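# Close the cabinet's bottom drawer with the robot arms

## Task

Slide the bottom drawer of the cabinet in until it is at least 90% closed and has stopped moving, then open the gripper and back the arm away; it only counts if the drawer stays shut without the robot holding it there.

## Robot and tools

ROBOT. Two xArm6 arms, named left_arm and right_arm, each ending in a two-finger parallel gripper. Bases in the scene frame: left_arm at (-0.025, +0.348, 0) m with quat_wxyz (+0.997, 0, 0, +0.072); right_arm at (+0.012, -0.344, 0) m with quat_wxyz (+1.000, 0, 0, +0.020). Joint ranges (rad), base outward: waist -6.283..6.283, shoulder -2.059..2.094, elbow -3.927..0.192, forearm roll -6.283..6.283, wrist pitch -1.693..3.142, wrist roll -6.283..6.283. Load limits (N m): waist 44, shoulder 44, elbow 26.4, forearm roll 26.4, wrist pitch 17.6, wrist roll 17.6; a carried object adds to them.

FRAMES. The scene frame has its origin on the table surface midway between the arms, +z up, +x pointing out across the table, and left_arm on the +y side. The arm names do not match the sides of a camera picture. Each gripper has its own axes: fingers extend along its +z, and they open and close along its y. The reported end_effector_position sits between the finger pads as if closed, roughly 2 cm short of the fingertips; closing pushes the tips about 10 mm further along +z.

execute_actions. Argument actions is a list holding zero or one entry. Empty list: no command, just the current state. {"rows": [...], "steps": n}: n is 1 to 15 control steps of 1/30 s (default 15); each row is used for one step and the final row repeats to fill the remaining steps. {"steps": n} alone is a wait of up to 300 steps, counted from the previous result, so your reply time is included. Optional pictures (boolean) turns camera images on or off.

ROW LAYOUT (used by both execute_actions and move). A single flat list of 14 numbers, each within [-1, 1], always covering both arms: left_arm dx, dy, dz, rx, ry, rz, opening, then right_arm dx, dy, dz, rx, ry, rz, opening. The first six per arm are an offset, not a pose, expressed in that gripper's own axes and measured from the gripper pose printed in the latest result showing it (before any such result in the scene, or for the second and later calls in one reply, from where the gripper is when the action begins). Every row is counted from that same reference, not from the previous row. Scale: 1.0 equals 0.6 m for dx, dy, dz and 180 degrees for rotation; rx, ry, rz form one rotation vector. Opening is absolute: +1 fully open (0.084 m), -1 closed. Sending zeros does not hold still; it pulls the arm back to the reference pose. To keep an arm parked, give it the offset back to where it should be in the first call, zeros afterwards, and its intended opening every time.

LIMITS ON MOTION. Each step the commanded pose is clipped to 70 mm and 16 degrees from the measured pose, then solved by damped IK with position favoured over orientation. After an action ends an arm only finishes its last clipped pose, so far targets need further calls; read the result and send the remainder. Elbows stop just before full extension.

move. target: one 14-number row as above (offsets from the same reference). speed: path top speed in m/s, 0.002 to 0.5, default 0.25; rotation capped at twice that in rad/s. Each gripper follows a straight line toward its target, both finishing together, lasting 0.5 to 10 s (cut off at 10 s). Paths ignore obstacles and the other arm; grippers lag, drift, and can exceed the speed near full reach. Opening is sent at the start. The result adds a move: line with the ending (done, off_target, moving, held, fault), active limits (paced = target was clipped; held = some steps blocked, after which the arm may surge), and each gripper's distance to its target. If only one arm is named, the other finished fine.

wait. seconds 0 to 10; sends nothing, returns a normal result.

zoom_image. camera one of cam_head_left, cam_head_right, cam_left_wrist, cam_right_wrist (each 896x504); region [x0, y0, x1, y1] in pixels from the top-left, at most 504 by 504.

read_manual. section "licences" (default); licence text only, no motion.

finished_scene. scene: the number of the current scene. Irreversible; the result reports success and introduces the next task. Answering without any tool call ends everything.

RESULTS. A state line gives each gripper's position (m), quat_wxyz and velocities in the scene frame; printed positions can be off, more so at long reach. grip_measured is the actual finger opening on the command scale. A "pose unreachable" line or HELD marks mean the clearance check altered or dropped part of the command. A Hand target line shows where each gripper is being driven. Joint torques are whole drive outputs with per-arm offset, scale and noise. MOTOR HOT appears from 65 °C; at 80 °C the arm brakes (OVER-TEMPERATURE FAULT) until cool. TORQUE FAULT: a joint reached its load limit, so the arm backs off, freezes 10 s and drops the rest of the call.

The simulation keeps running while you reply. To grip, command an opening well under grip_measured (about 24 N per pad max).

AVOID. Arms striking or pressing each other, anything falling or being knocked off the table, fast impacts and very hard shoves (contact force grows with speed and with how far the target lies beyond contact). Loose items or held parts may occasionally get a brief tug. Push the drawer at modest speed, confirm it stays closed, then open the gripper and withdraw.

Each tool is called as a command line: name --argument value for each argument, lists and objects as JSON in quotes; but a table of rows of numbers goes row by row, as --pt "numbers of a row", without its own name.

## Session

execute_actions --actions '[]'

Scene clock: 0.00 s of 3900.00 s.
left_arm: end_effector_position=(-0.0024, +0.7823, +0.3290) grip_measured=+1.00 end_effector_quat_wxyz=(-0.359, +0.719, -0.158, -0.574) end_effector_velocity=(-0.001, -0.000, -0.001) end_effector_angular_velocity=(-0.001, +0.001, +0.002) | right_arm: end_effector_position=(+0.3875, -0.7265, +0.2070) grip_measured=+1.00 end_effector_quat_wxyz=(-0.341, +0.696, -0.413, +0.479) end_effector_velocity=(+0.000, +0.000, +0.000) end_effector_angular_velocity=(-0.001, -0.001, +0.001)
Joint positions: left_arm=[ 0.805 -0.34  -0.549  1.602  1.399  0.551  0.084] | right_arm=[-1.206  0.144 -0.87   1.593  1.126 -1.216  0.084]
Joint velocities: left_arm=[ 0.001  0.001  0.001 -0.001  0.001 -0.     0.   ] | right_arm=[ 0.    -0.001  0.     0.001  0.    -0.001  0.   ]
Joint torques (N m, as the arm reports them, + toward a larger angle): no reading
Motor temperatures (°C, as the motors report them): left_arm=[32 31 30 35 32 31] | right_arm=[30 31 28 30 29 33]
Hand target (left_arm): -0.002, +0.782, +0.329; -0.359, +0.719, -0.158, -0.574
Hand target (right_arm): +0.387, -0.727, +0.207; -0.341, +0.696, -0.413, +0.479

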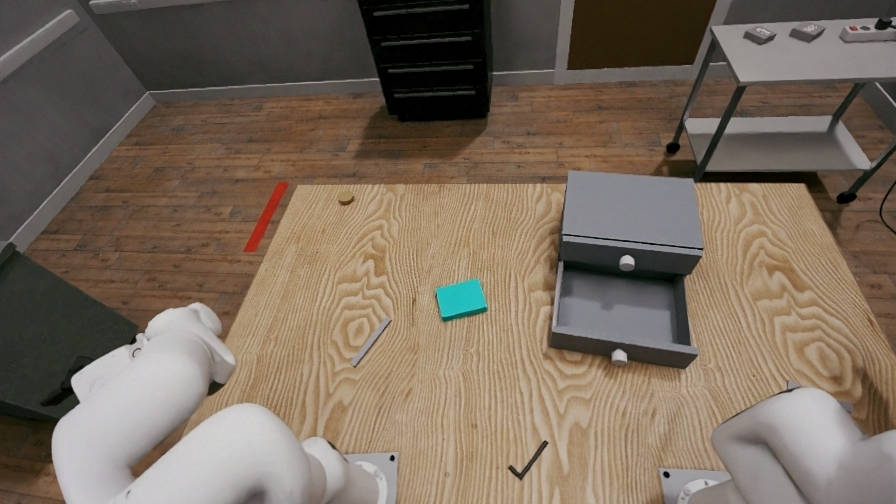

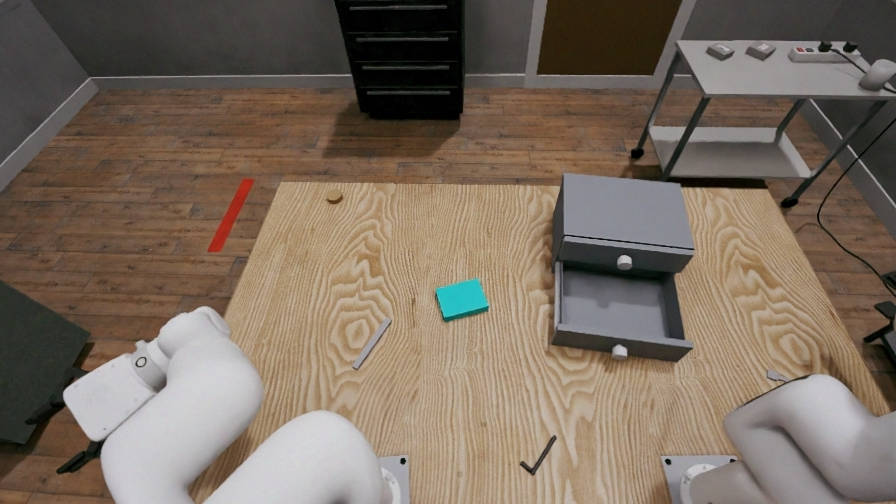

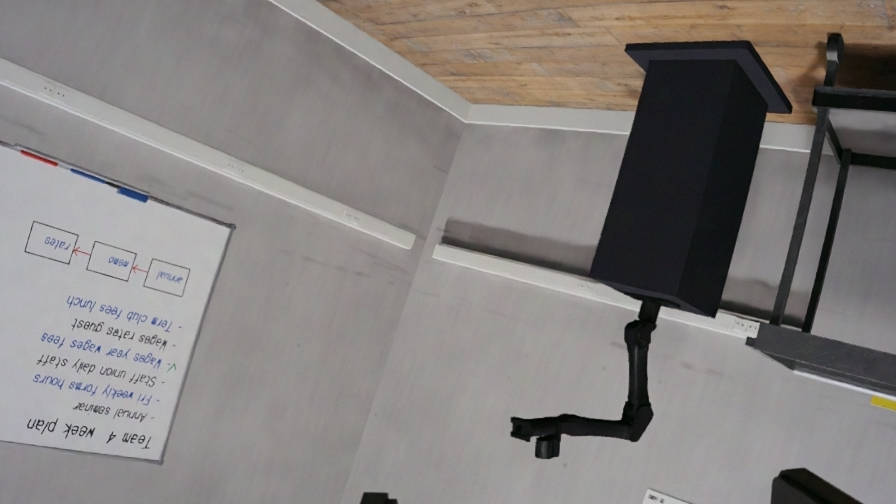

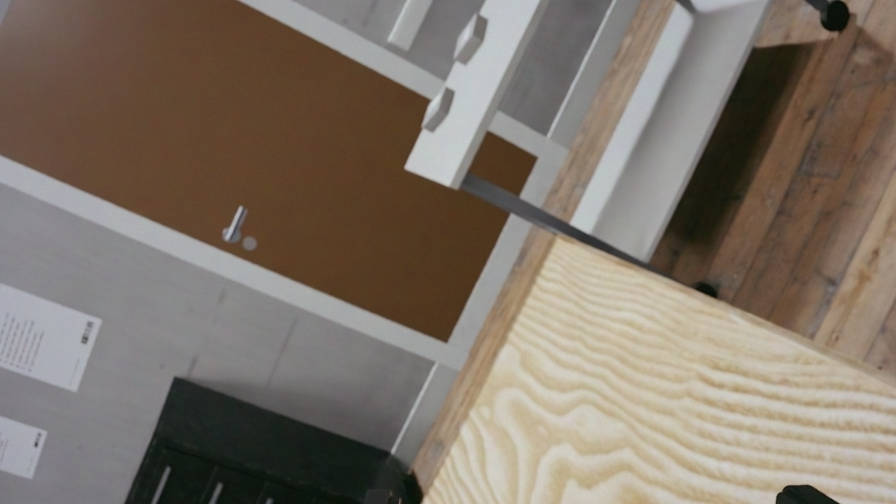

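move --target '[0,0,0,0,0,0,1,-0.762,0.021,-0.215,0,0,0,-1]' --speed 0.4

Scene clock: 16.87 s of 3900.00 s.
left_arm: end_effector_position=(-0.0024, +0.7823, +0.3290) grip_measured=+1.00 end_effector_quat_wxyz=(-0.359, +0.719, -0.158, -0.574) end_effector_velocity=(-0.000, +0.000, -0.000) end_effector_angular_velocity=(-0.001, +0.000, +0.000) | right_arm: end_effector_position=(+0.2944, -0.5355, +0.1250) grip_measured=-1.00 end_effector_quat_wxyz=(-0.346, +0.697, -0.411, +0.476) end_effector_velocity=(+0.000, -0.000, +0.000) end_effector_angular_velocity=(+0.001, -0.000, -0.001)
Joint positions: left_arm=[ 0.805 -0.34  -0.549  1.602  1.399  0.551  0.084] | right_arm=[-1.281 -0.214 -0.175  1.665  1.193 -1.572  0.   ]
Joint velocities: left_arm=[ 0.001  0.001 -0.    -0.    -0.001  0.001 -0.   ] | right_arm=[ 0.     0.    -0.001  0.001 -0.     0.001  0.   ]
Joint torques (N m, as the arm reports them, + toward a larger angle): left_arm=[ -0.4  -12.96 -23.49   1.21   0.84   0.65] | right_arm=[-0.06 -3.9  -7.83  0.9   1.67  0.5 ]
Motor temperatures (°C, as the motors report them): left_arm=[32 31 32 35 32 31] | right_arm=[30 31 30 30 29 33]
Hand target (left_arm): -0.002, +0.782, +0.329; -0.359, +0.719, -0.158, -0.574
Hand target (right_arm): +0.294, -0.536, +0.125; -0.346, +0.697, -0.411, +0.476
Off the commanded pose (left_arm): 0.000 m, 0 deg.
Off the commanded pose (right_arm): 0.249 m, 1 deg; position clipped at the last step of the last action.
After step 90, 12.30 s passed at rest.
move: held (right_arm); limits=paced,held; held on 21 of 47 steps (right_arm), including the last (right_arm)
pose unreachable (right arm): on one or more control steps of this call this arm could not follow its commanded pose, so it was not sent that pose on those steps. On the call's last step it was still not sent that pose. It may still have moved: this result reports where it is.
cause: the commanded pose would bring two parts of the arm too close to each other (joints 2 (shoulder) to 4 (forearm roll) lie between them).

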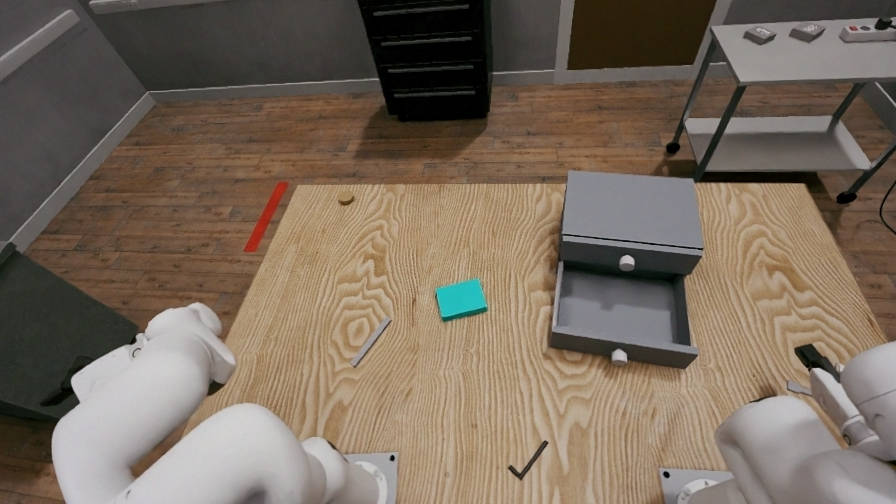

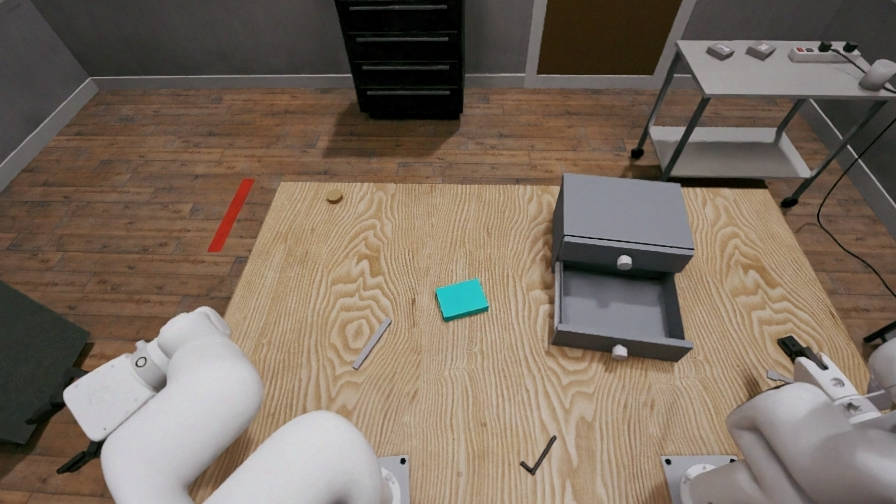

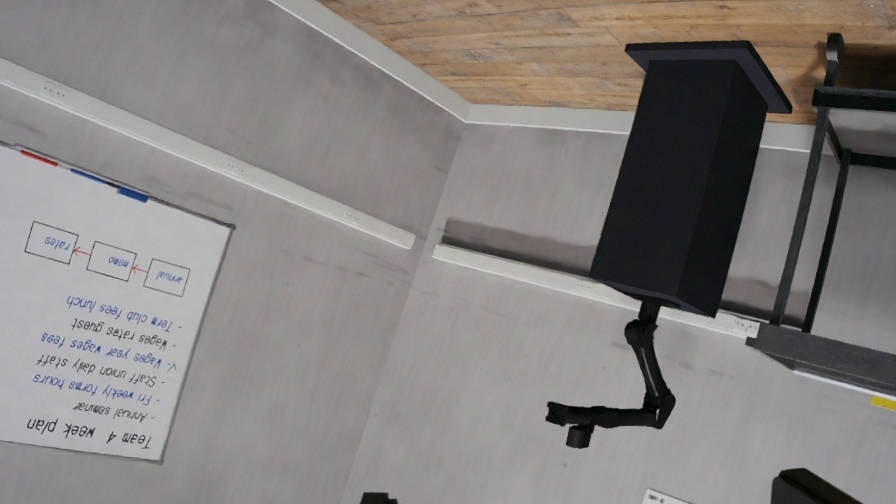

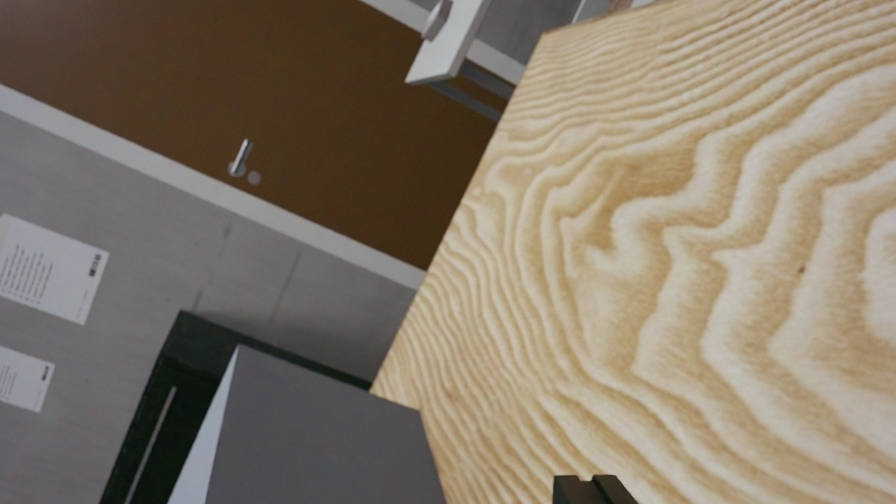

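move --target '[0,0,0,0,0,0,1,0,0,0,-0.365,-0.161,0,-1]' --speed 0.4

Scene clock: 23.63 s of 3900.00 s.
left_arm: end_effector_position=(-0.0024, +0.7823, +0.3290) grip_measured=+1.00 end_effector_quat_wxyz=(-0.359, +0.719, -0.158, -0.574) end_effector_velocity=(+0.000, -0.000, -0.000) end_effector_angular_velocity=(+0.000, +0.001, -0.000) | right_arm: end_effector_position=(+0.2947, -0.5367, +0.1257) grip_measured=-1.00 end_effector_quat_wxyz=(-0.003, +0.862, -0.506, +0.003) end_effector_velocity=(+0.001, -0.000, +0.000) end_effector_angular_velocity=(-0.003, +0.007, -0.000)
Joint positions: left_arm=[ 0.805 -0.34  -0.549  1.602  1.399  0.551  0.084] | right_arm=[-0.642 -0.319 -0.501  0.008  0.813  0.454  0.   ]
Joint velocities: left_arm=[-0.001 -0.     0.001  0.     0.001 -0.    -0.   ] | right_arm=[ 0.004  0.006 -0.008 -0.009  0.007  0.011  0.   ]
Joint torques (N m, as the arm reports them, + toward a larger angle): left_arm=[ -0.2  -12.79 -23.46   1.37   0.83   0.8 ] | right_arm=[ -0.25  -5.89 -11.47   0.11  -0.32   0.61]
Motor temperatures (°C, as the motors report them): left_arm=[32 32 32 35 32 31] | right_arm=[30 31 30 30 29 33]
Hand target (left_arm): -0.002, +0.782, +0.329; -0.359, +0.719, -0.158, -0.574
Hand target (right_arm): +0.295, -0.537, +0.126; -0.002, +0.862, -0.506, +0.003
Off the commanded pose (left_arm): 0.000 m, 0 deg.
Off the commanded pose (right_arm): 0.001 m, 0 deg.
After step 120, 0.50 s passed at rest.
move: done

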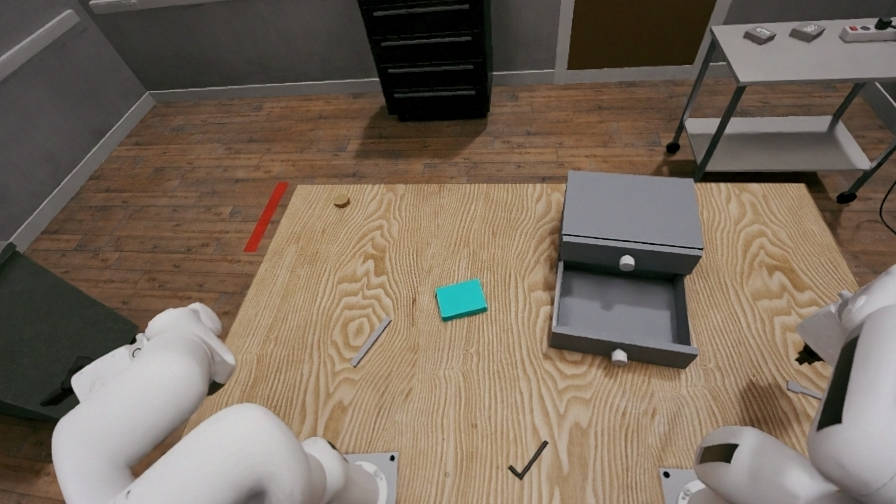

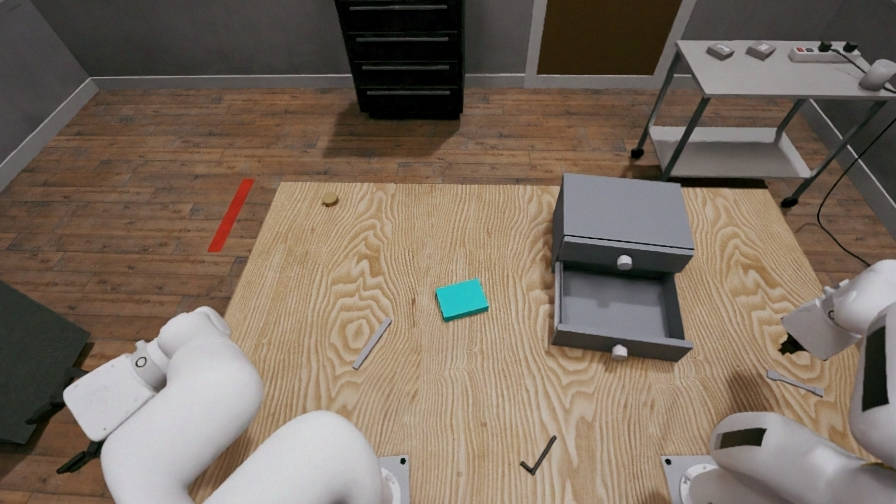

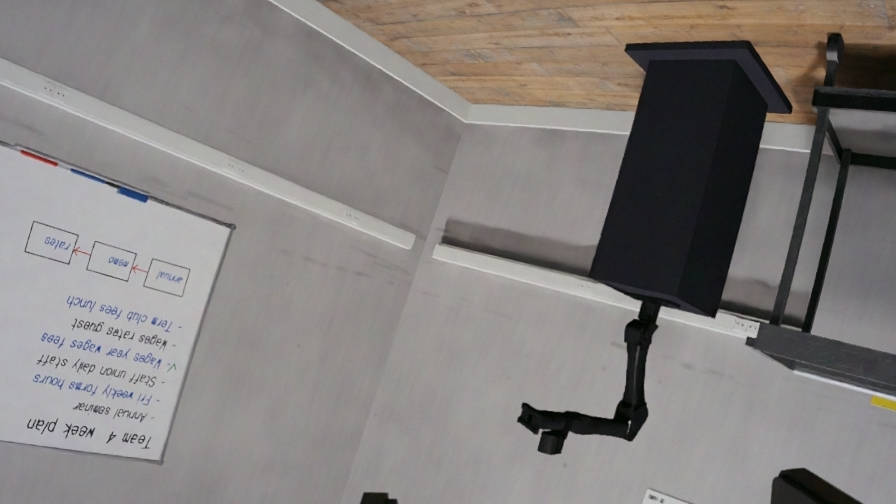

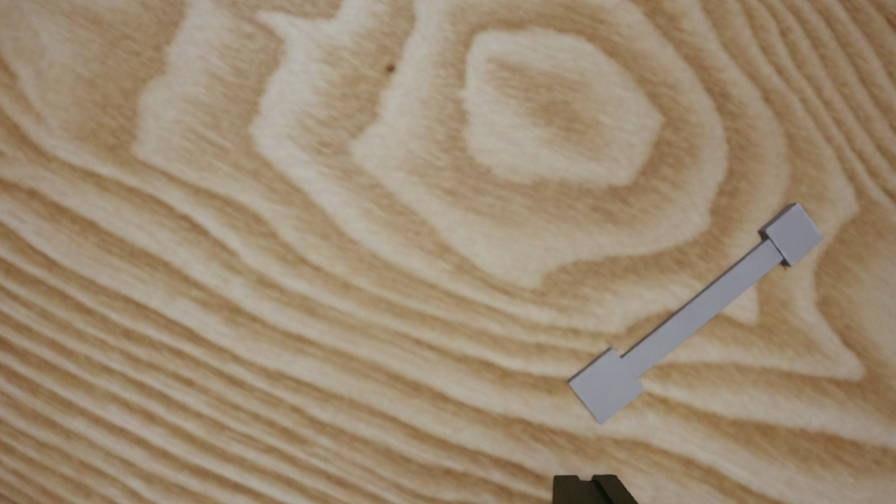

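move --target '[0,0,0,0,0,0,1,-0.386,-0.015,0.083,0,0,0,-1]' --speed 0.3

Scene clock: 33.57 s of 3900.00 s.
left_arm: end_effector_position=(-0.0024, +0.7823, +0.3290) grip_measured=+1.00 end_effector_quat_wxyz=(-0.359, +0.719, -0.158, -0.574) end_effector_velocity=(-0.001, -0.000, -0.001) end_effector_angular_velocity=(-0.002, +0.001, +0.002) | right_arm: end_effector_position=(+0.1906, -0.3303, +0.0757) grip_measured=-1.00 end_effector_quat_wxyz=(-0.003, +0.862, -0.507, +0.003) end_effector_velocity=(-0.002, +0.002, +0.000) end_effector_angular_velocity=(-0.007, -0.003, -0.002)
Joint positions: left_arm=[ 0.805 -0.34  -0.549  1.602  1.399  0.551  0.084] | right_arm=[ 0.033 -1.11   0.095  0.001  1.006  1.135  0.   ]
Joint velocities: left_arm=[ 0.002  0.001  0.001  0.    -0.     0.     0.   ] | right_arm=[ 0.018 -0.024  0.008 -0.008  0.014  0.024  0.   ]
Joint torques (N m, as the arm reports them, + toward a larger angle): left_arm=[ -0.45 -12.91 -23.46   1.35   0.76   0.74] | right_arm=[ -0.33   3.48 -12.21   0.05  -0.35   0.62]
Motor temperatures (°C, as the motors report them): left_arm=[32 32 33 35 32 31] | right_arm=[30 31 30 30 29 33]
Hand target (left_arm): -0.002, +0.782, +0.329; -0.359, +0.719, -0.158, -0.574
Hand target (right_arm): +0.190, -0.330, +0.076; -0.003, +0.862, -0.507, +0.004
Off the commanded pose (left_arm): 0.000 m, 0 deg.
Off the commanded pose (right_arm): 0.001 m, 0 deg.
After step 90, 5.43 s passed at rest.
move: done

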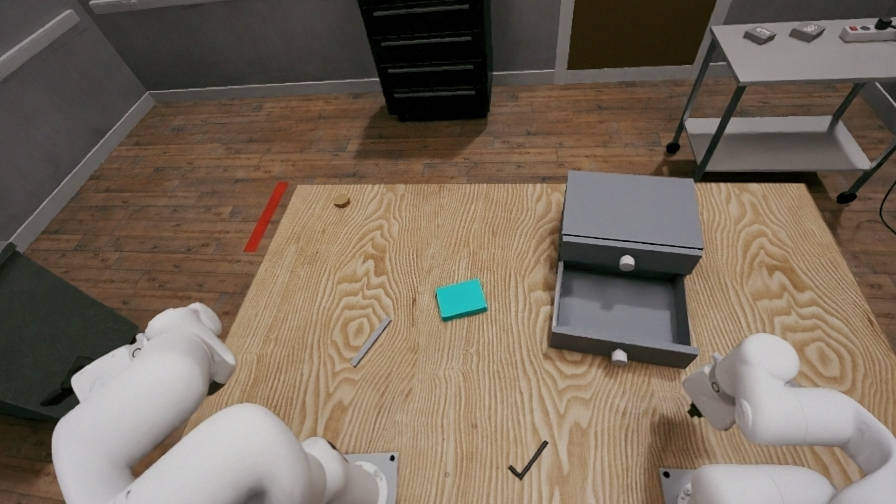

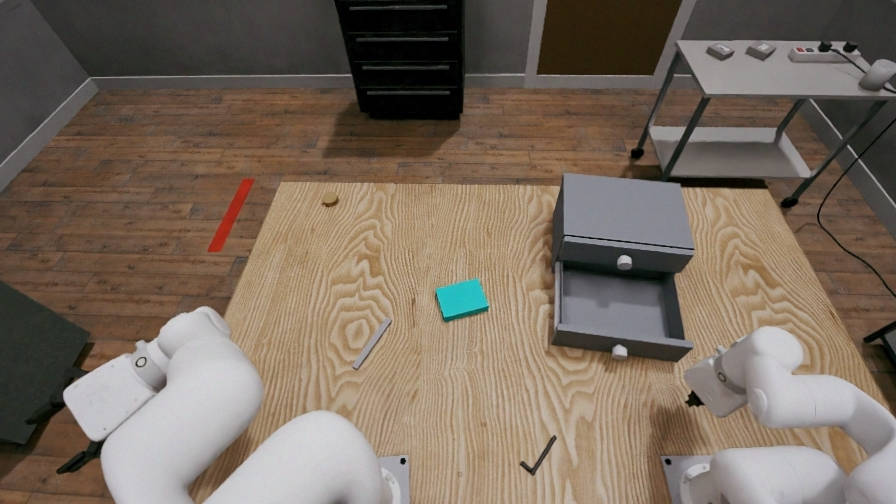

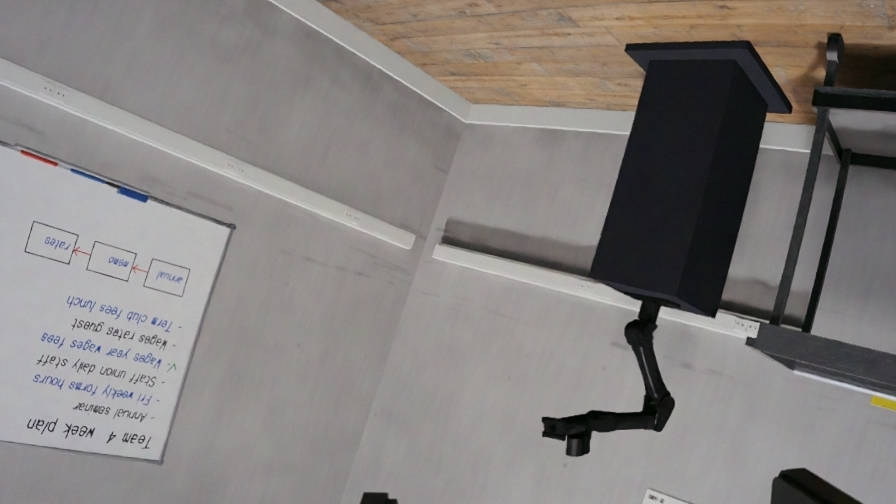

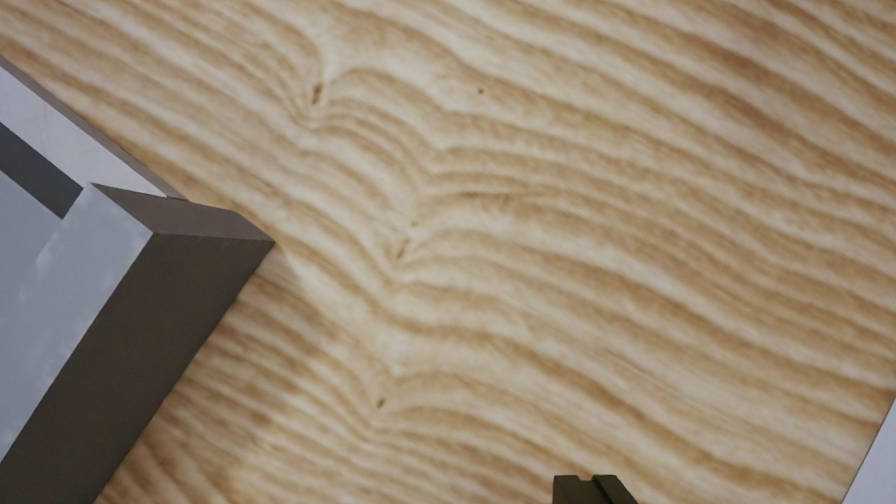

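move --target '[0,0,0,0,0,0,1,-0.102,-0.057,0,0,0,0,-1]' --speed 0.3

Scene clock: 40.63 s of 3900.00 s.
left_arm: end_effector_position=(-0.0024, +0.7823, +0.3290) grip_measured=+1.00 end_effector_quat_wxyz=(-0.359, +0.719, -0.158, -0.574) end_effector_velocity=(+0.000, +0.000, -0.000) end_effector_angular_velocity=(-0.000, +0.001, +0.000) | right_arm: end_effector_position=(+0.1907, -0.2603, +0.0760) grip_measured=-1.00 end_effector_quat_wxyz=(-0.004, +0.862, -0.507, +0.003) end_effector_velocity=(+0.001, +0.002, +0.000) end_effector_angular_velocity=(-0.005, +0.000, -0.002)
Joint positions: left_arm=[ 0.805 -0.34  -0.549  1.602  1.399  0.551  0.084] | right_arm=[ 0.397 -0.942  0.038 -0.002  0.894  1.501  0.   ]
Joint velocities: left_arm=[-0.     0.002 -0.001 -0.     0.001  0.    -0.   ] | right_arm=[ 0.01   0.02  -0.008 -0.005 -0.009  0.016  0.   ]
Joint torques (N m, as the arm reports them, + toward a larger angle): left_arm=[ -0.43 -13.13 -23.46   1.33   0.89   0.68] | right_arm=[ -0.05   2.02 -11.73  -0.02  -0.37   0.64]
Motor temperatures (°C, as the motors report them): left_arm=[32 32 33 35 32 31] | right_arm=[30 31 31 30 29 33]
Hand target (left_arm): -0.002, +0.782, +0.329; -0.359, +0.719, -0.158, -0.574
Hand target (right_arm): +0.191, -0.260, +0.076; -0.004, +0.862, -0.507, +0.004
Off the commanded pose (left_arm): 0.000 m, 0 deg.
Off the commanded pose (right_arm): 0.000 m, 0 deg.
After step 90, 3.13 s passed at rest.
move: done

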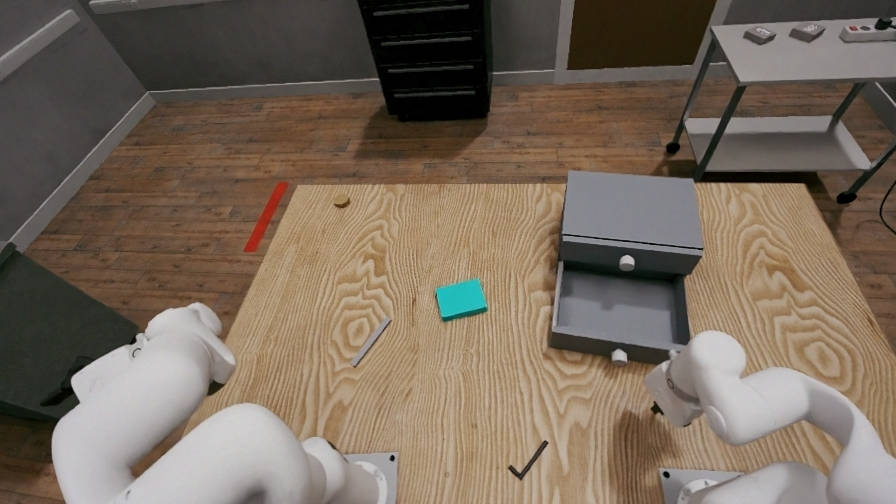

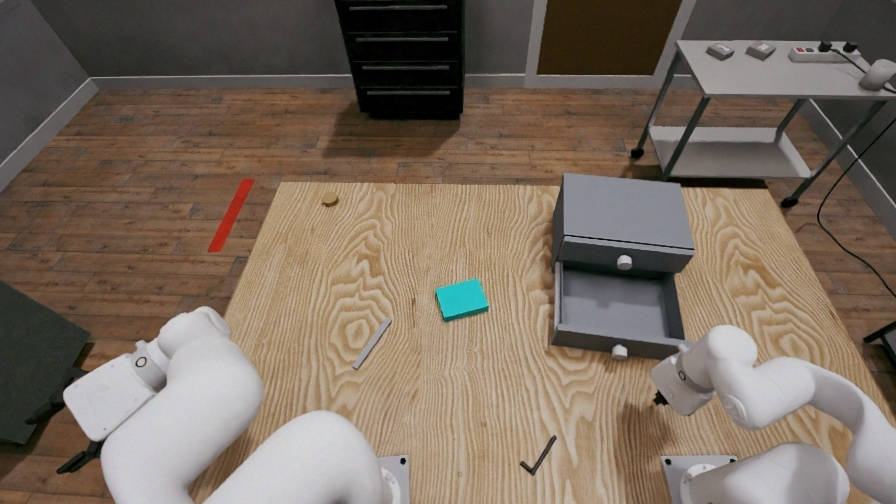

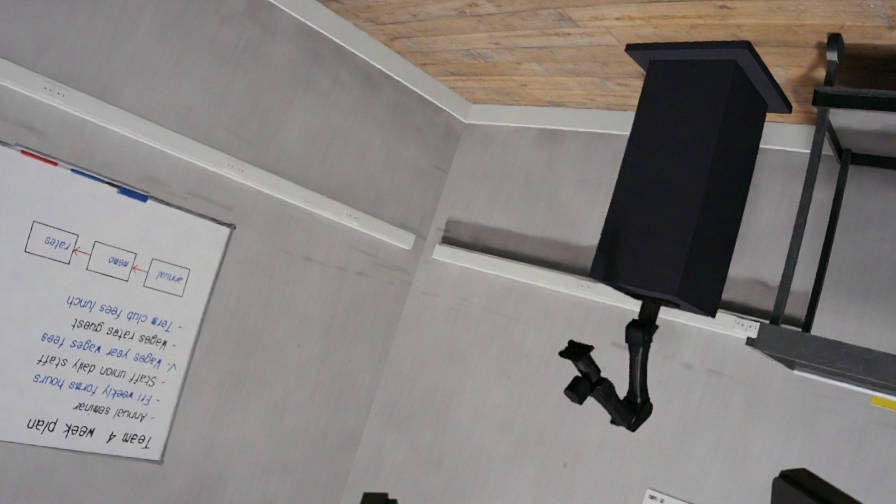

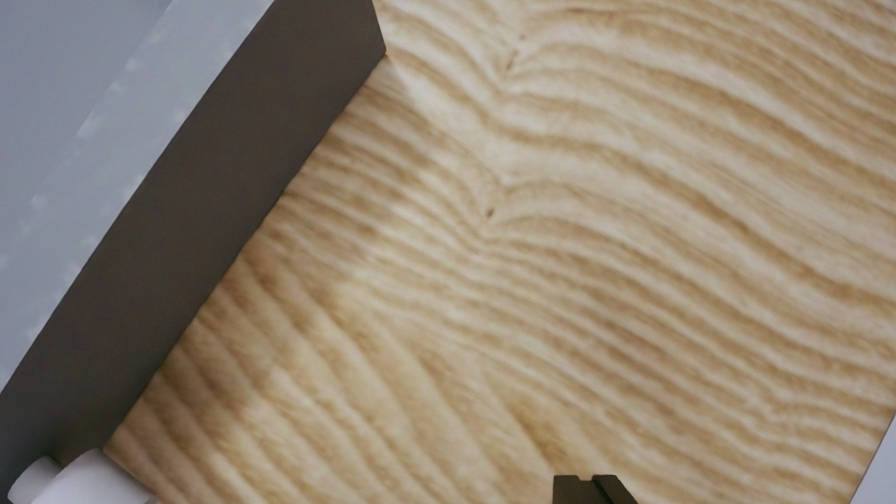

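move --target '[0,0,0,0,0,0,1,0.203,-0.363,0,0,0,0,-1]' --speed 0.1

Scene clock: 48.30 s of 3900.00 s.
left_arm: end_effector_position=(-0.0024, +0.7823, +0.3290) grip_measured=+1.00 end_effector_quat_wxyz=(-0.359, +0.719, -0.158, -0.574) end_effector_velocity=(-0.000, -0.000, -0.000) end_effector_angular_velocity=(-0.001, +0.001, +0.000) | right_arm: end_effector_position=(+0.4399, -0.2606, +0.0782) grip_measured=-1.00 end_effector_quat_wxyz=(-0.004, +0.862, -0.507, +0.003) end_effector_velocity=(+0.001, -0.000, -0.000) end_effector_angular_velocity=(-0.001, +0.004, +0.001)
Joint positions: left_arm=[ 0.805 -0.34  -0.549  1.602  1.399  0.551  0.084] | right_arm=[ 0.151  0.096 -0.781  0.002  0.675  1.252  0.   ]
Joint velocities: left_arm=[ 0.     0.     0.001  0.     0.     0.    -0.   ] | right_arm=[-0.001  0.006 -0.007 -0.     0.006 -0.002  0.   ]
Joint torques (N m, as the arm reports them, + toward a larger angle): left_arm=[ -0.26 -12.99 -23.54   1.38   0.73   0.74] | right_arm=[ -0.54 -11.48 -11.5   -0.09  -0.85   0.58]
Motor temperatures (°C, as the motors report them): left_arm=[32 32 33 35 32 31] | right_arm=[30 31 31 30 29 33]
Hand target (left_arm): -0.002, +0.782, +0.329; -0.359, +0.719, -0.158, -0.574
Hand target (right_arm): +0.440, -0.261, +0.078; -0.004, +0.862, -0.507, +0.003
Off the commanded pose (left_arm): 0.000 m, 0 deg.
Off the commanded pose (right_arm): 0.000 m, 0 deg.
After step 90, 1.73 s passed at rest.
move: done

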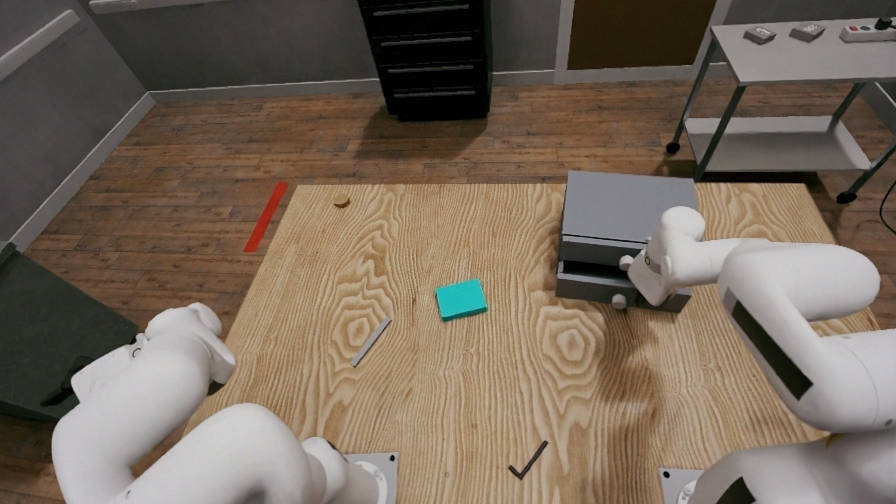

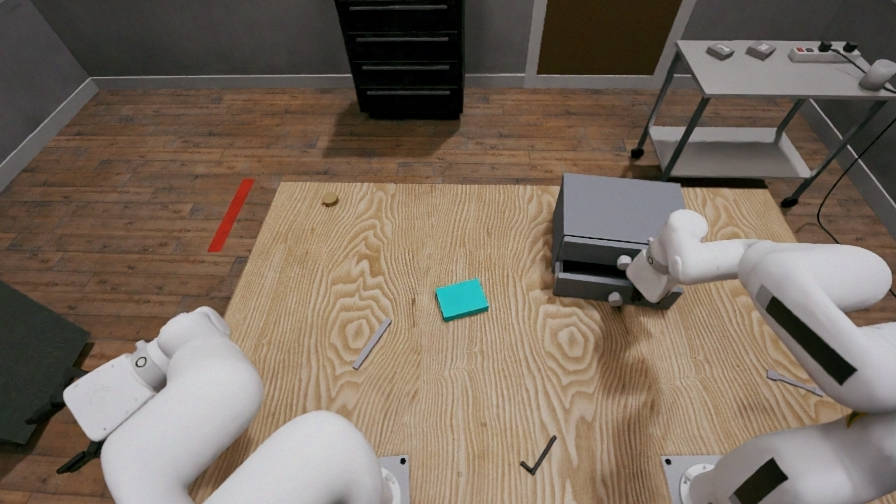

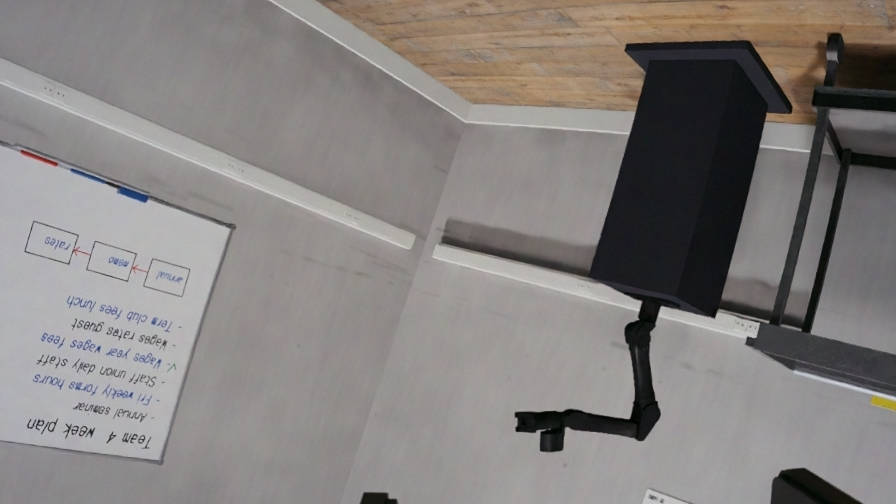

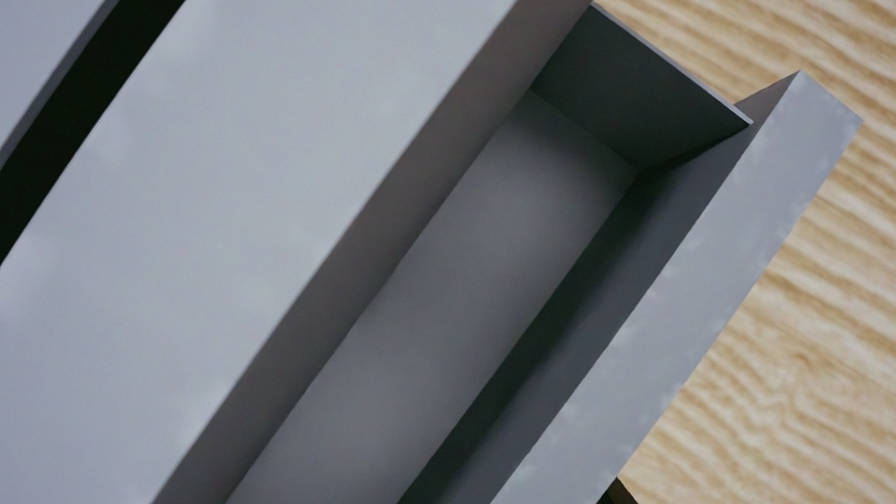

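Gap ~4–5 cm remains. Push 3.5 cm more slowly.

move --target '[0,0,0,0,0,0,1,0.028,-0.051,0,0,0,0,-1]' --speed 0.03

Scene clock: 62.73 s of 3900.00 s.
left_arm: end_effector_position=(-0.0024, +0.7823, +0.3290) grip_measured=+1.00 end_effector_quat_wxyz=(-0.359, +0.719, -0.158, -0.574) end_effector_velocity=(+0.000, -0.000, +0.000) end_effector_angular_velocity=(+0.001, -0.001, -0.001) | right_arm: end_effector_position=(+0.4343, -0.2660, +0.0709) grip_measured=-1.00 end_effector_quat_wxyz=(+0.029, +0.863, -0.504, -0.035) end_effector_velocity=(-0.000, -0.000, -0.001) end_effector_angular_velocity=(-0.001, +0.002, +0.001)
Joint positions: left_arm=[ 0.805 -0.34  -0.549  1.602  1.399  0.551  0.084] | right_arm=[ 0.141  0.153 -0.853  0.001  0.791  1.237  0.   ]
Joint velocities: left_arm=[-0.    -0.001  0.     0.    -0.     0.     0.   ] | right_arm=[-0.     0.001  0.001 -0.001  0.    -0.001  0.   ]
Joint torques (N m, as the arm reports them, + toward a larger angle): left_arm=[ -0.51 -12.77 -23.52   1.34   0.87   0.71] | right_arm=[-5.65  0.01 -1.47 -0.87  1.61  0.71]
Motor temperatures (°C, as the motors report them): left_arm=[32 32 33 35 32 31] | right_arm=[30 31 30 30 30 33]
Hand target (left_arm): -0.002, +0.782, +0.329; -0.359, +0.719, -0.158, -0.574
Hand target (right_arm): +0.431, -0.267, +0.069; +0.031, +0.862, -0.504, -0.037
Off the commanded pose (left_arm): 0.000 m, 0 deg.
Off the commanded pose (right_arm): 0.042 m, 6 deg.
TORQUE FAULT: the external load on joint 5 (wrist pitch) of the right arm reached its load limit, and that arm stopped for 10 seconds. A torque fault stops only its own arm. That arm's remaining commands of this call were not run. Joint 5 (wrist pitch) of that arm moved back by up to 3 degrees. That arm holds there, with its grip as last carried out, and accepts commands again: back off and push less far. That arm stops again, at the same cost, whenever a joint's load reaches its limit.
After step 90, 0.43 s passed at rest.
move: fault (right_arm)

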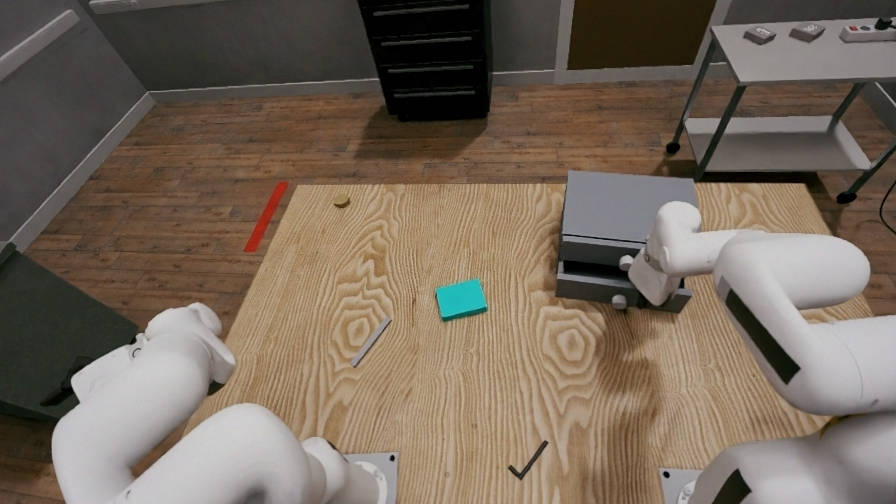

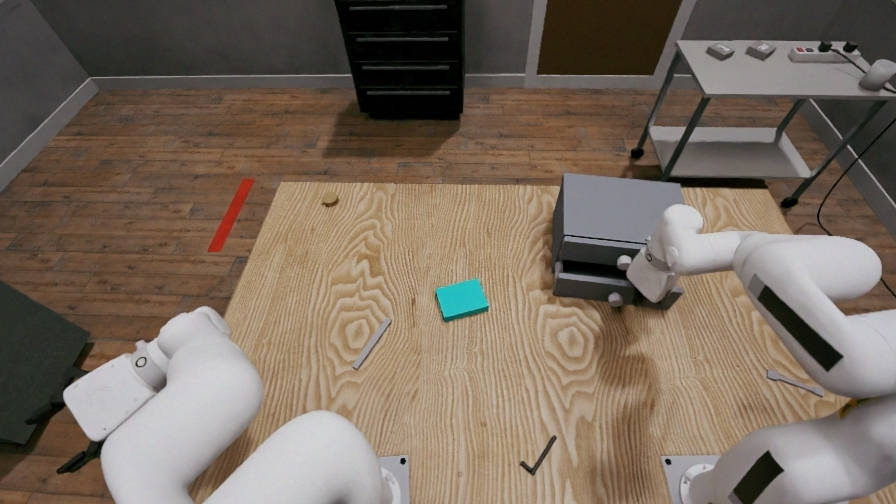

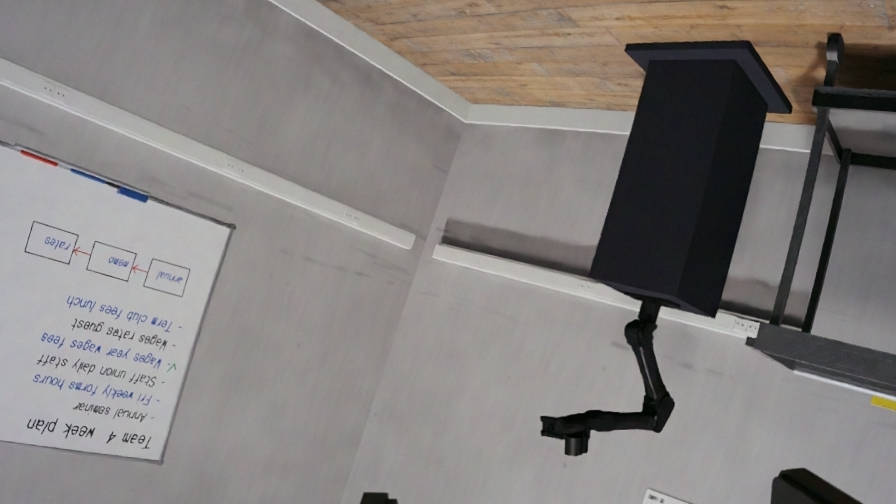

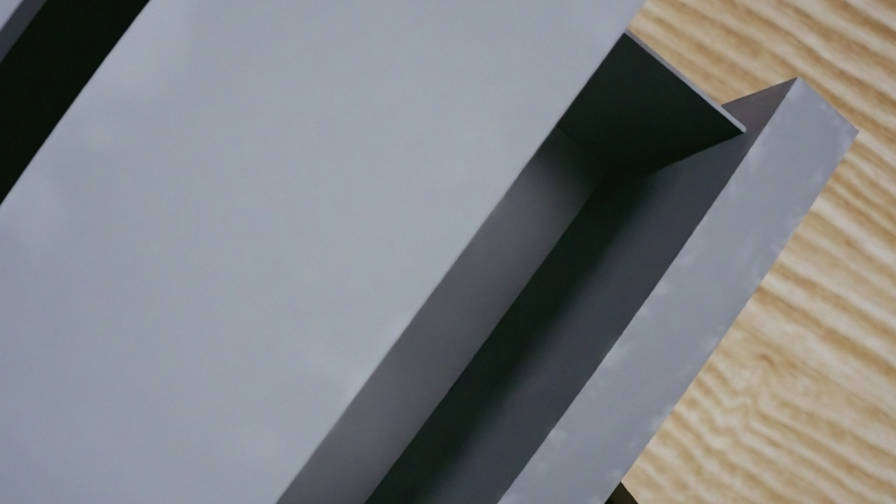

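move --target '[0,0,0,0,0,0,1,-0.041,0.073,0,0.167,0.093,0,-1]' --speed 0.15

Scene clock: 71.97 s of 3900.00 s.
left_arm: end_effector_position=(-0.0024, +0.7823, +0.3290) grip_measured=+1.00 end_effector_quat_wxyz=(-0.359, +0.719, -0.158, -0.574) end_effector_velocity=(-0.000, -0.000, +0.000) end_effector_angular_velocity=(+0.001, -0.001, +0.000) | right_arm: end_effector_position=(+0.3833, -0.2651, +0.0756) grip_measured=-1.00 end_effector_quat_wxyz=(-0.121, +0.838, -0.486, +0.216) end_effector_velocity=(-0.001, +0.000, -0.002) end_effector_angular_velocity=(-0.001, -0.030, -0.004)
Joint positions: left_arm=[ 0.805 -0.34  -0.549  1.602  1.399  0.551  0.084] | right_arm=[-0.022 -0.146 -0.355 -1.459  0.015  2.525  0.   ]
Joint velocities: left_arm=[ 0.    -0.001 -0.    -0.    -0.     0.     0.   ] | right_arm=[-0.007  0.019 -0.044 -0.306 -0.001  0.302  0.   ]
Joint torques (N m, as the arm reports them, + toward a larger angle): left_arm=[ -0.38 -12.88 -23.46   1.25   0.87   0.68] | right_arm=[ 0.02 -6.07 -9.11  1.37 -0.11  0.64]
Motor temperatures (°C, as the motors report them): left_arm=[32 32 33 35 32 31] | right_arm=[30 31 30 30 30 33]
Hand target (left_arm): -0.002, +0.782, +0.329; -0.359, +0.719, -0.158, -0.574
Hand target (right_arm): +0.383, -0.265, +0.076; -0.122, +0.838, -0.486, +0.217
Off the commanded pose (left_arm): 0.000 m, 0 deg.
Off the commanded pose (right_arm): 0.001 m, 1 deg.
After step 90, 2.70 s passed at rest.
move: done

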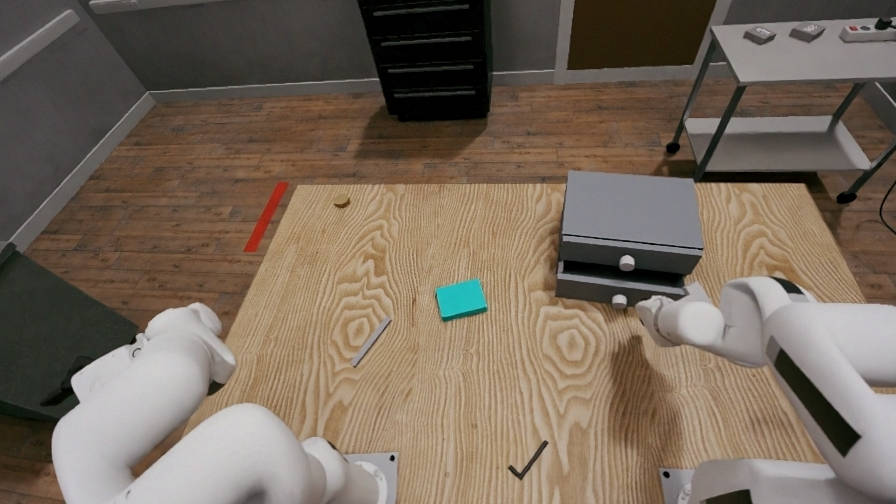

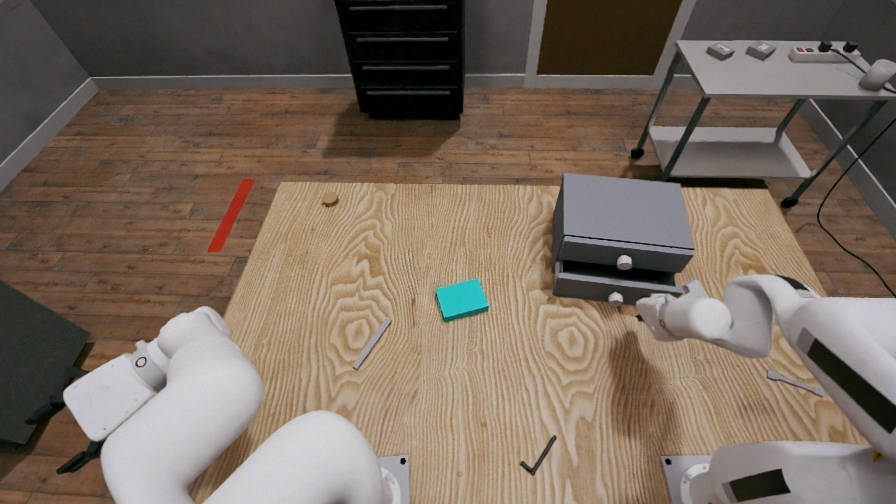

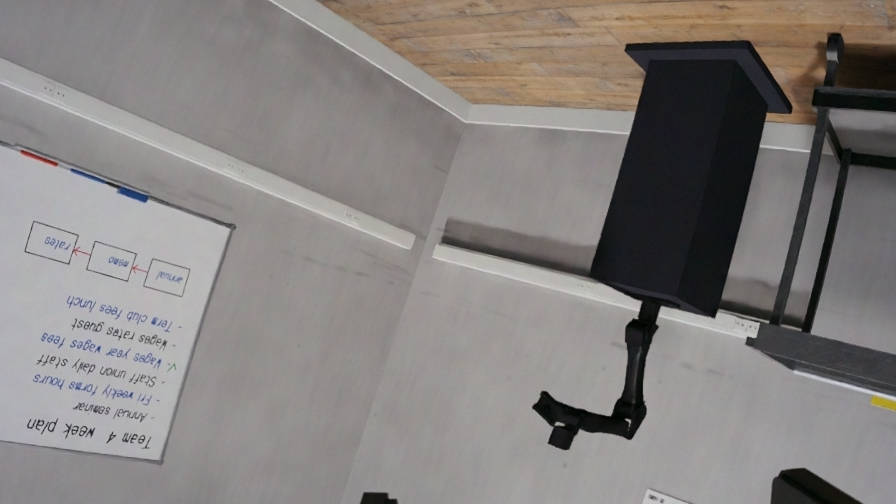

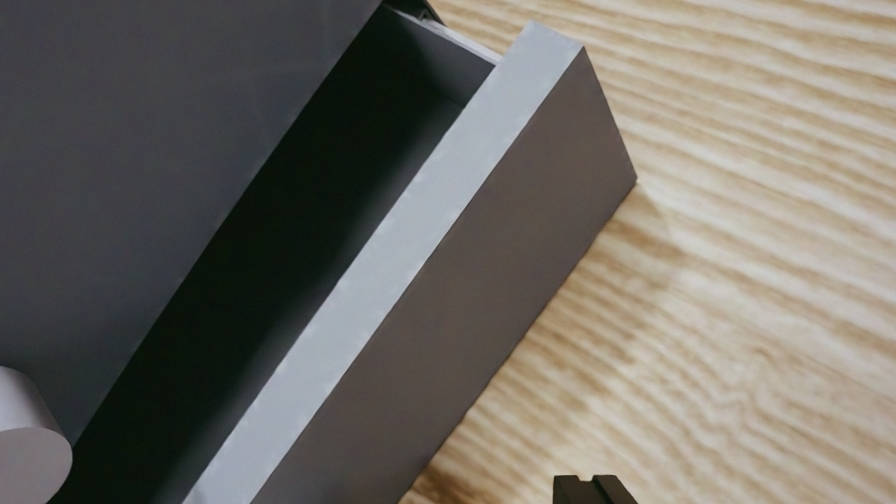

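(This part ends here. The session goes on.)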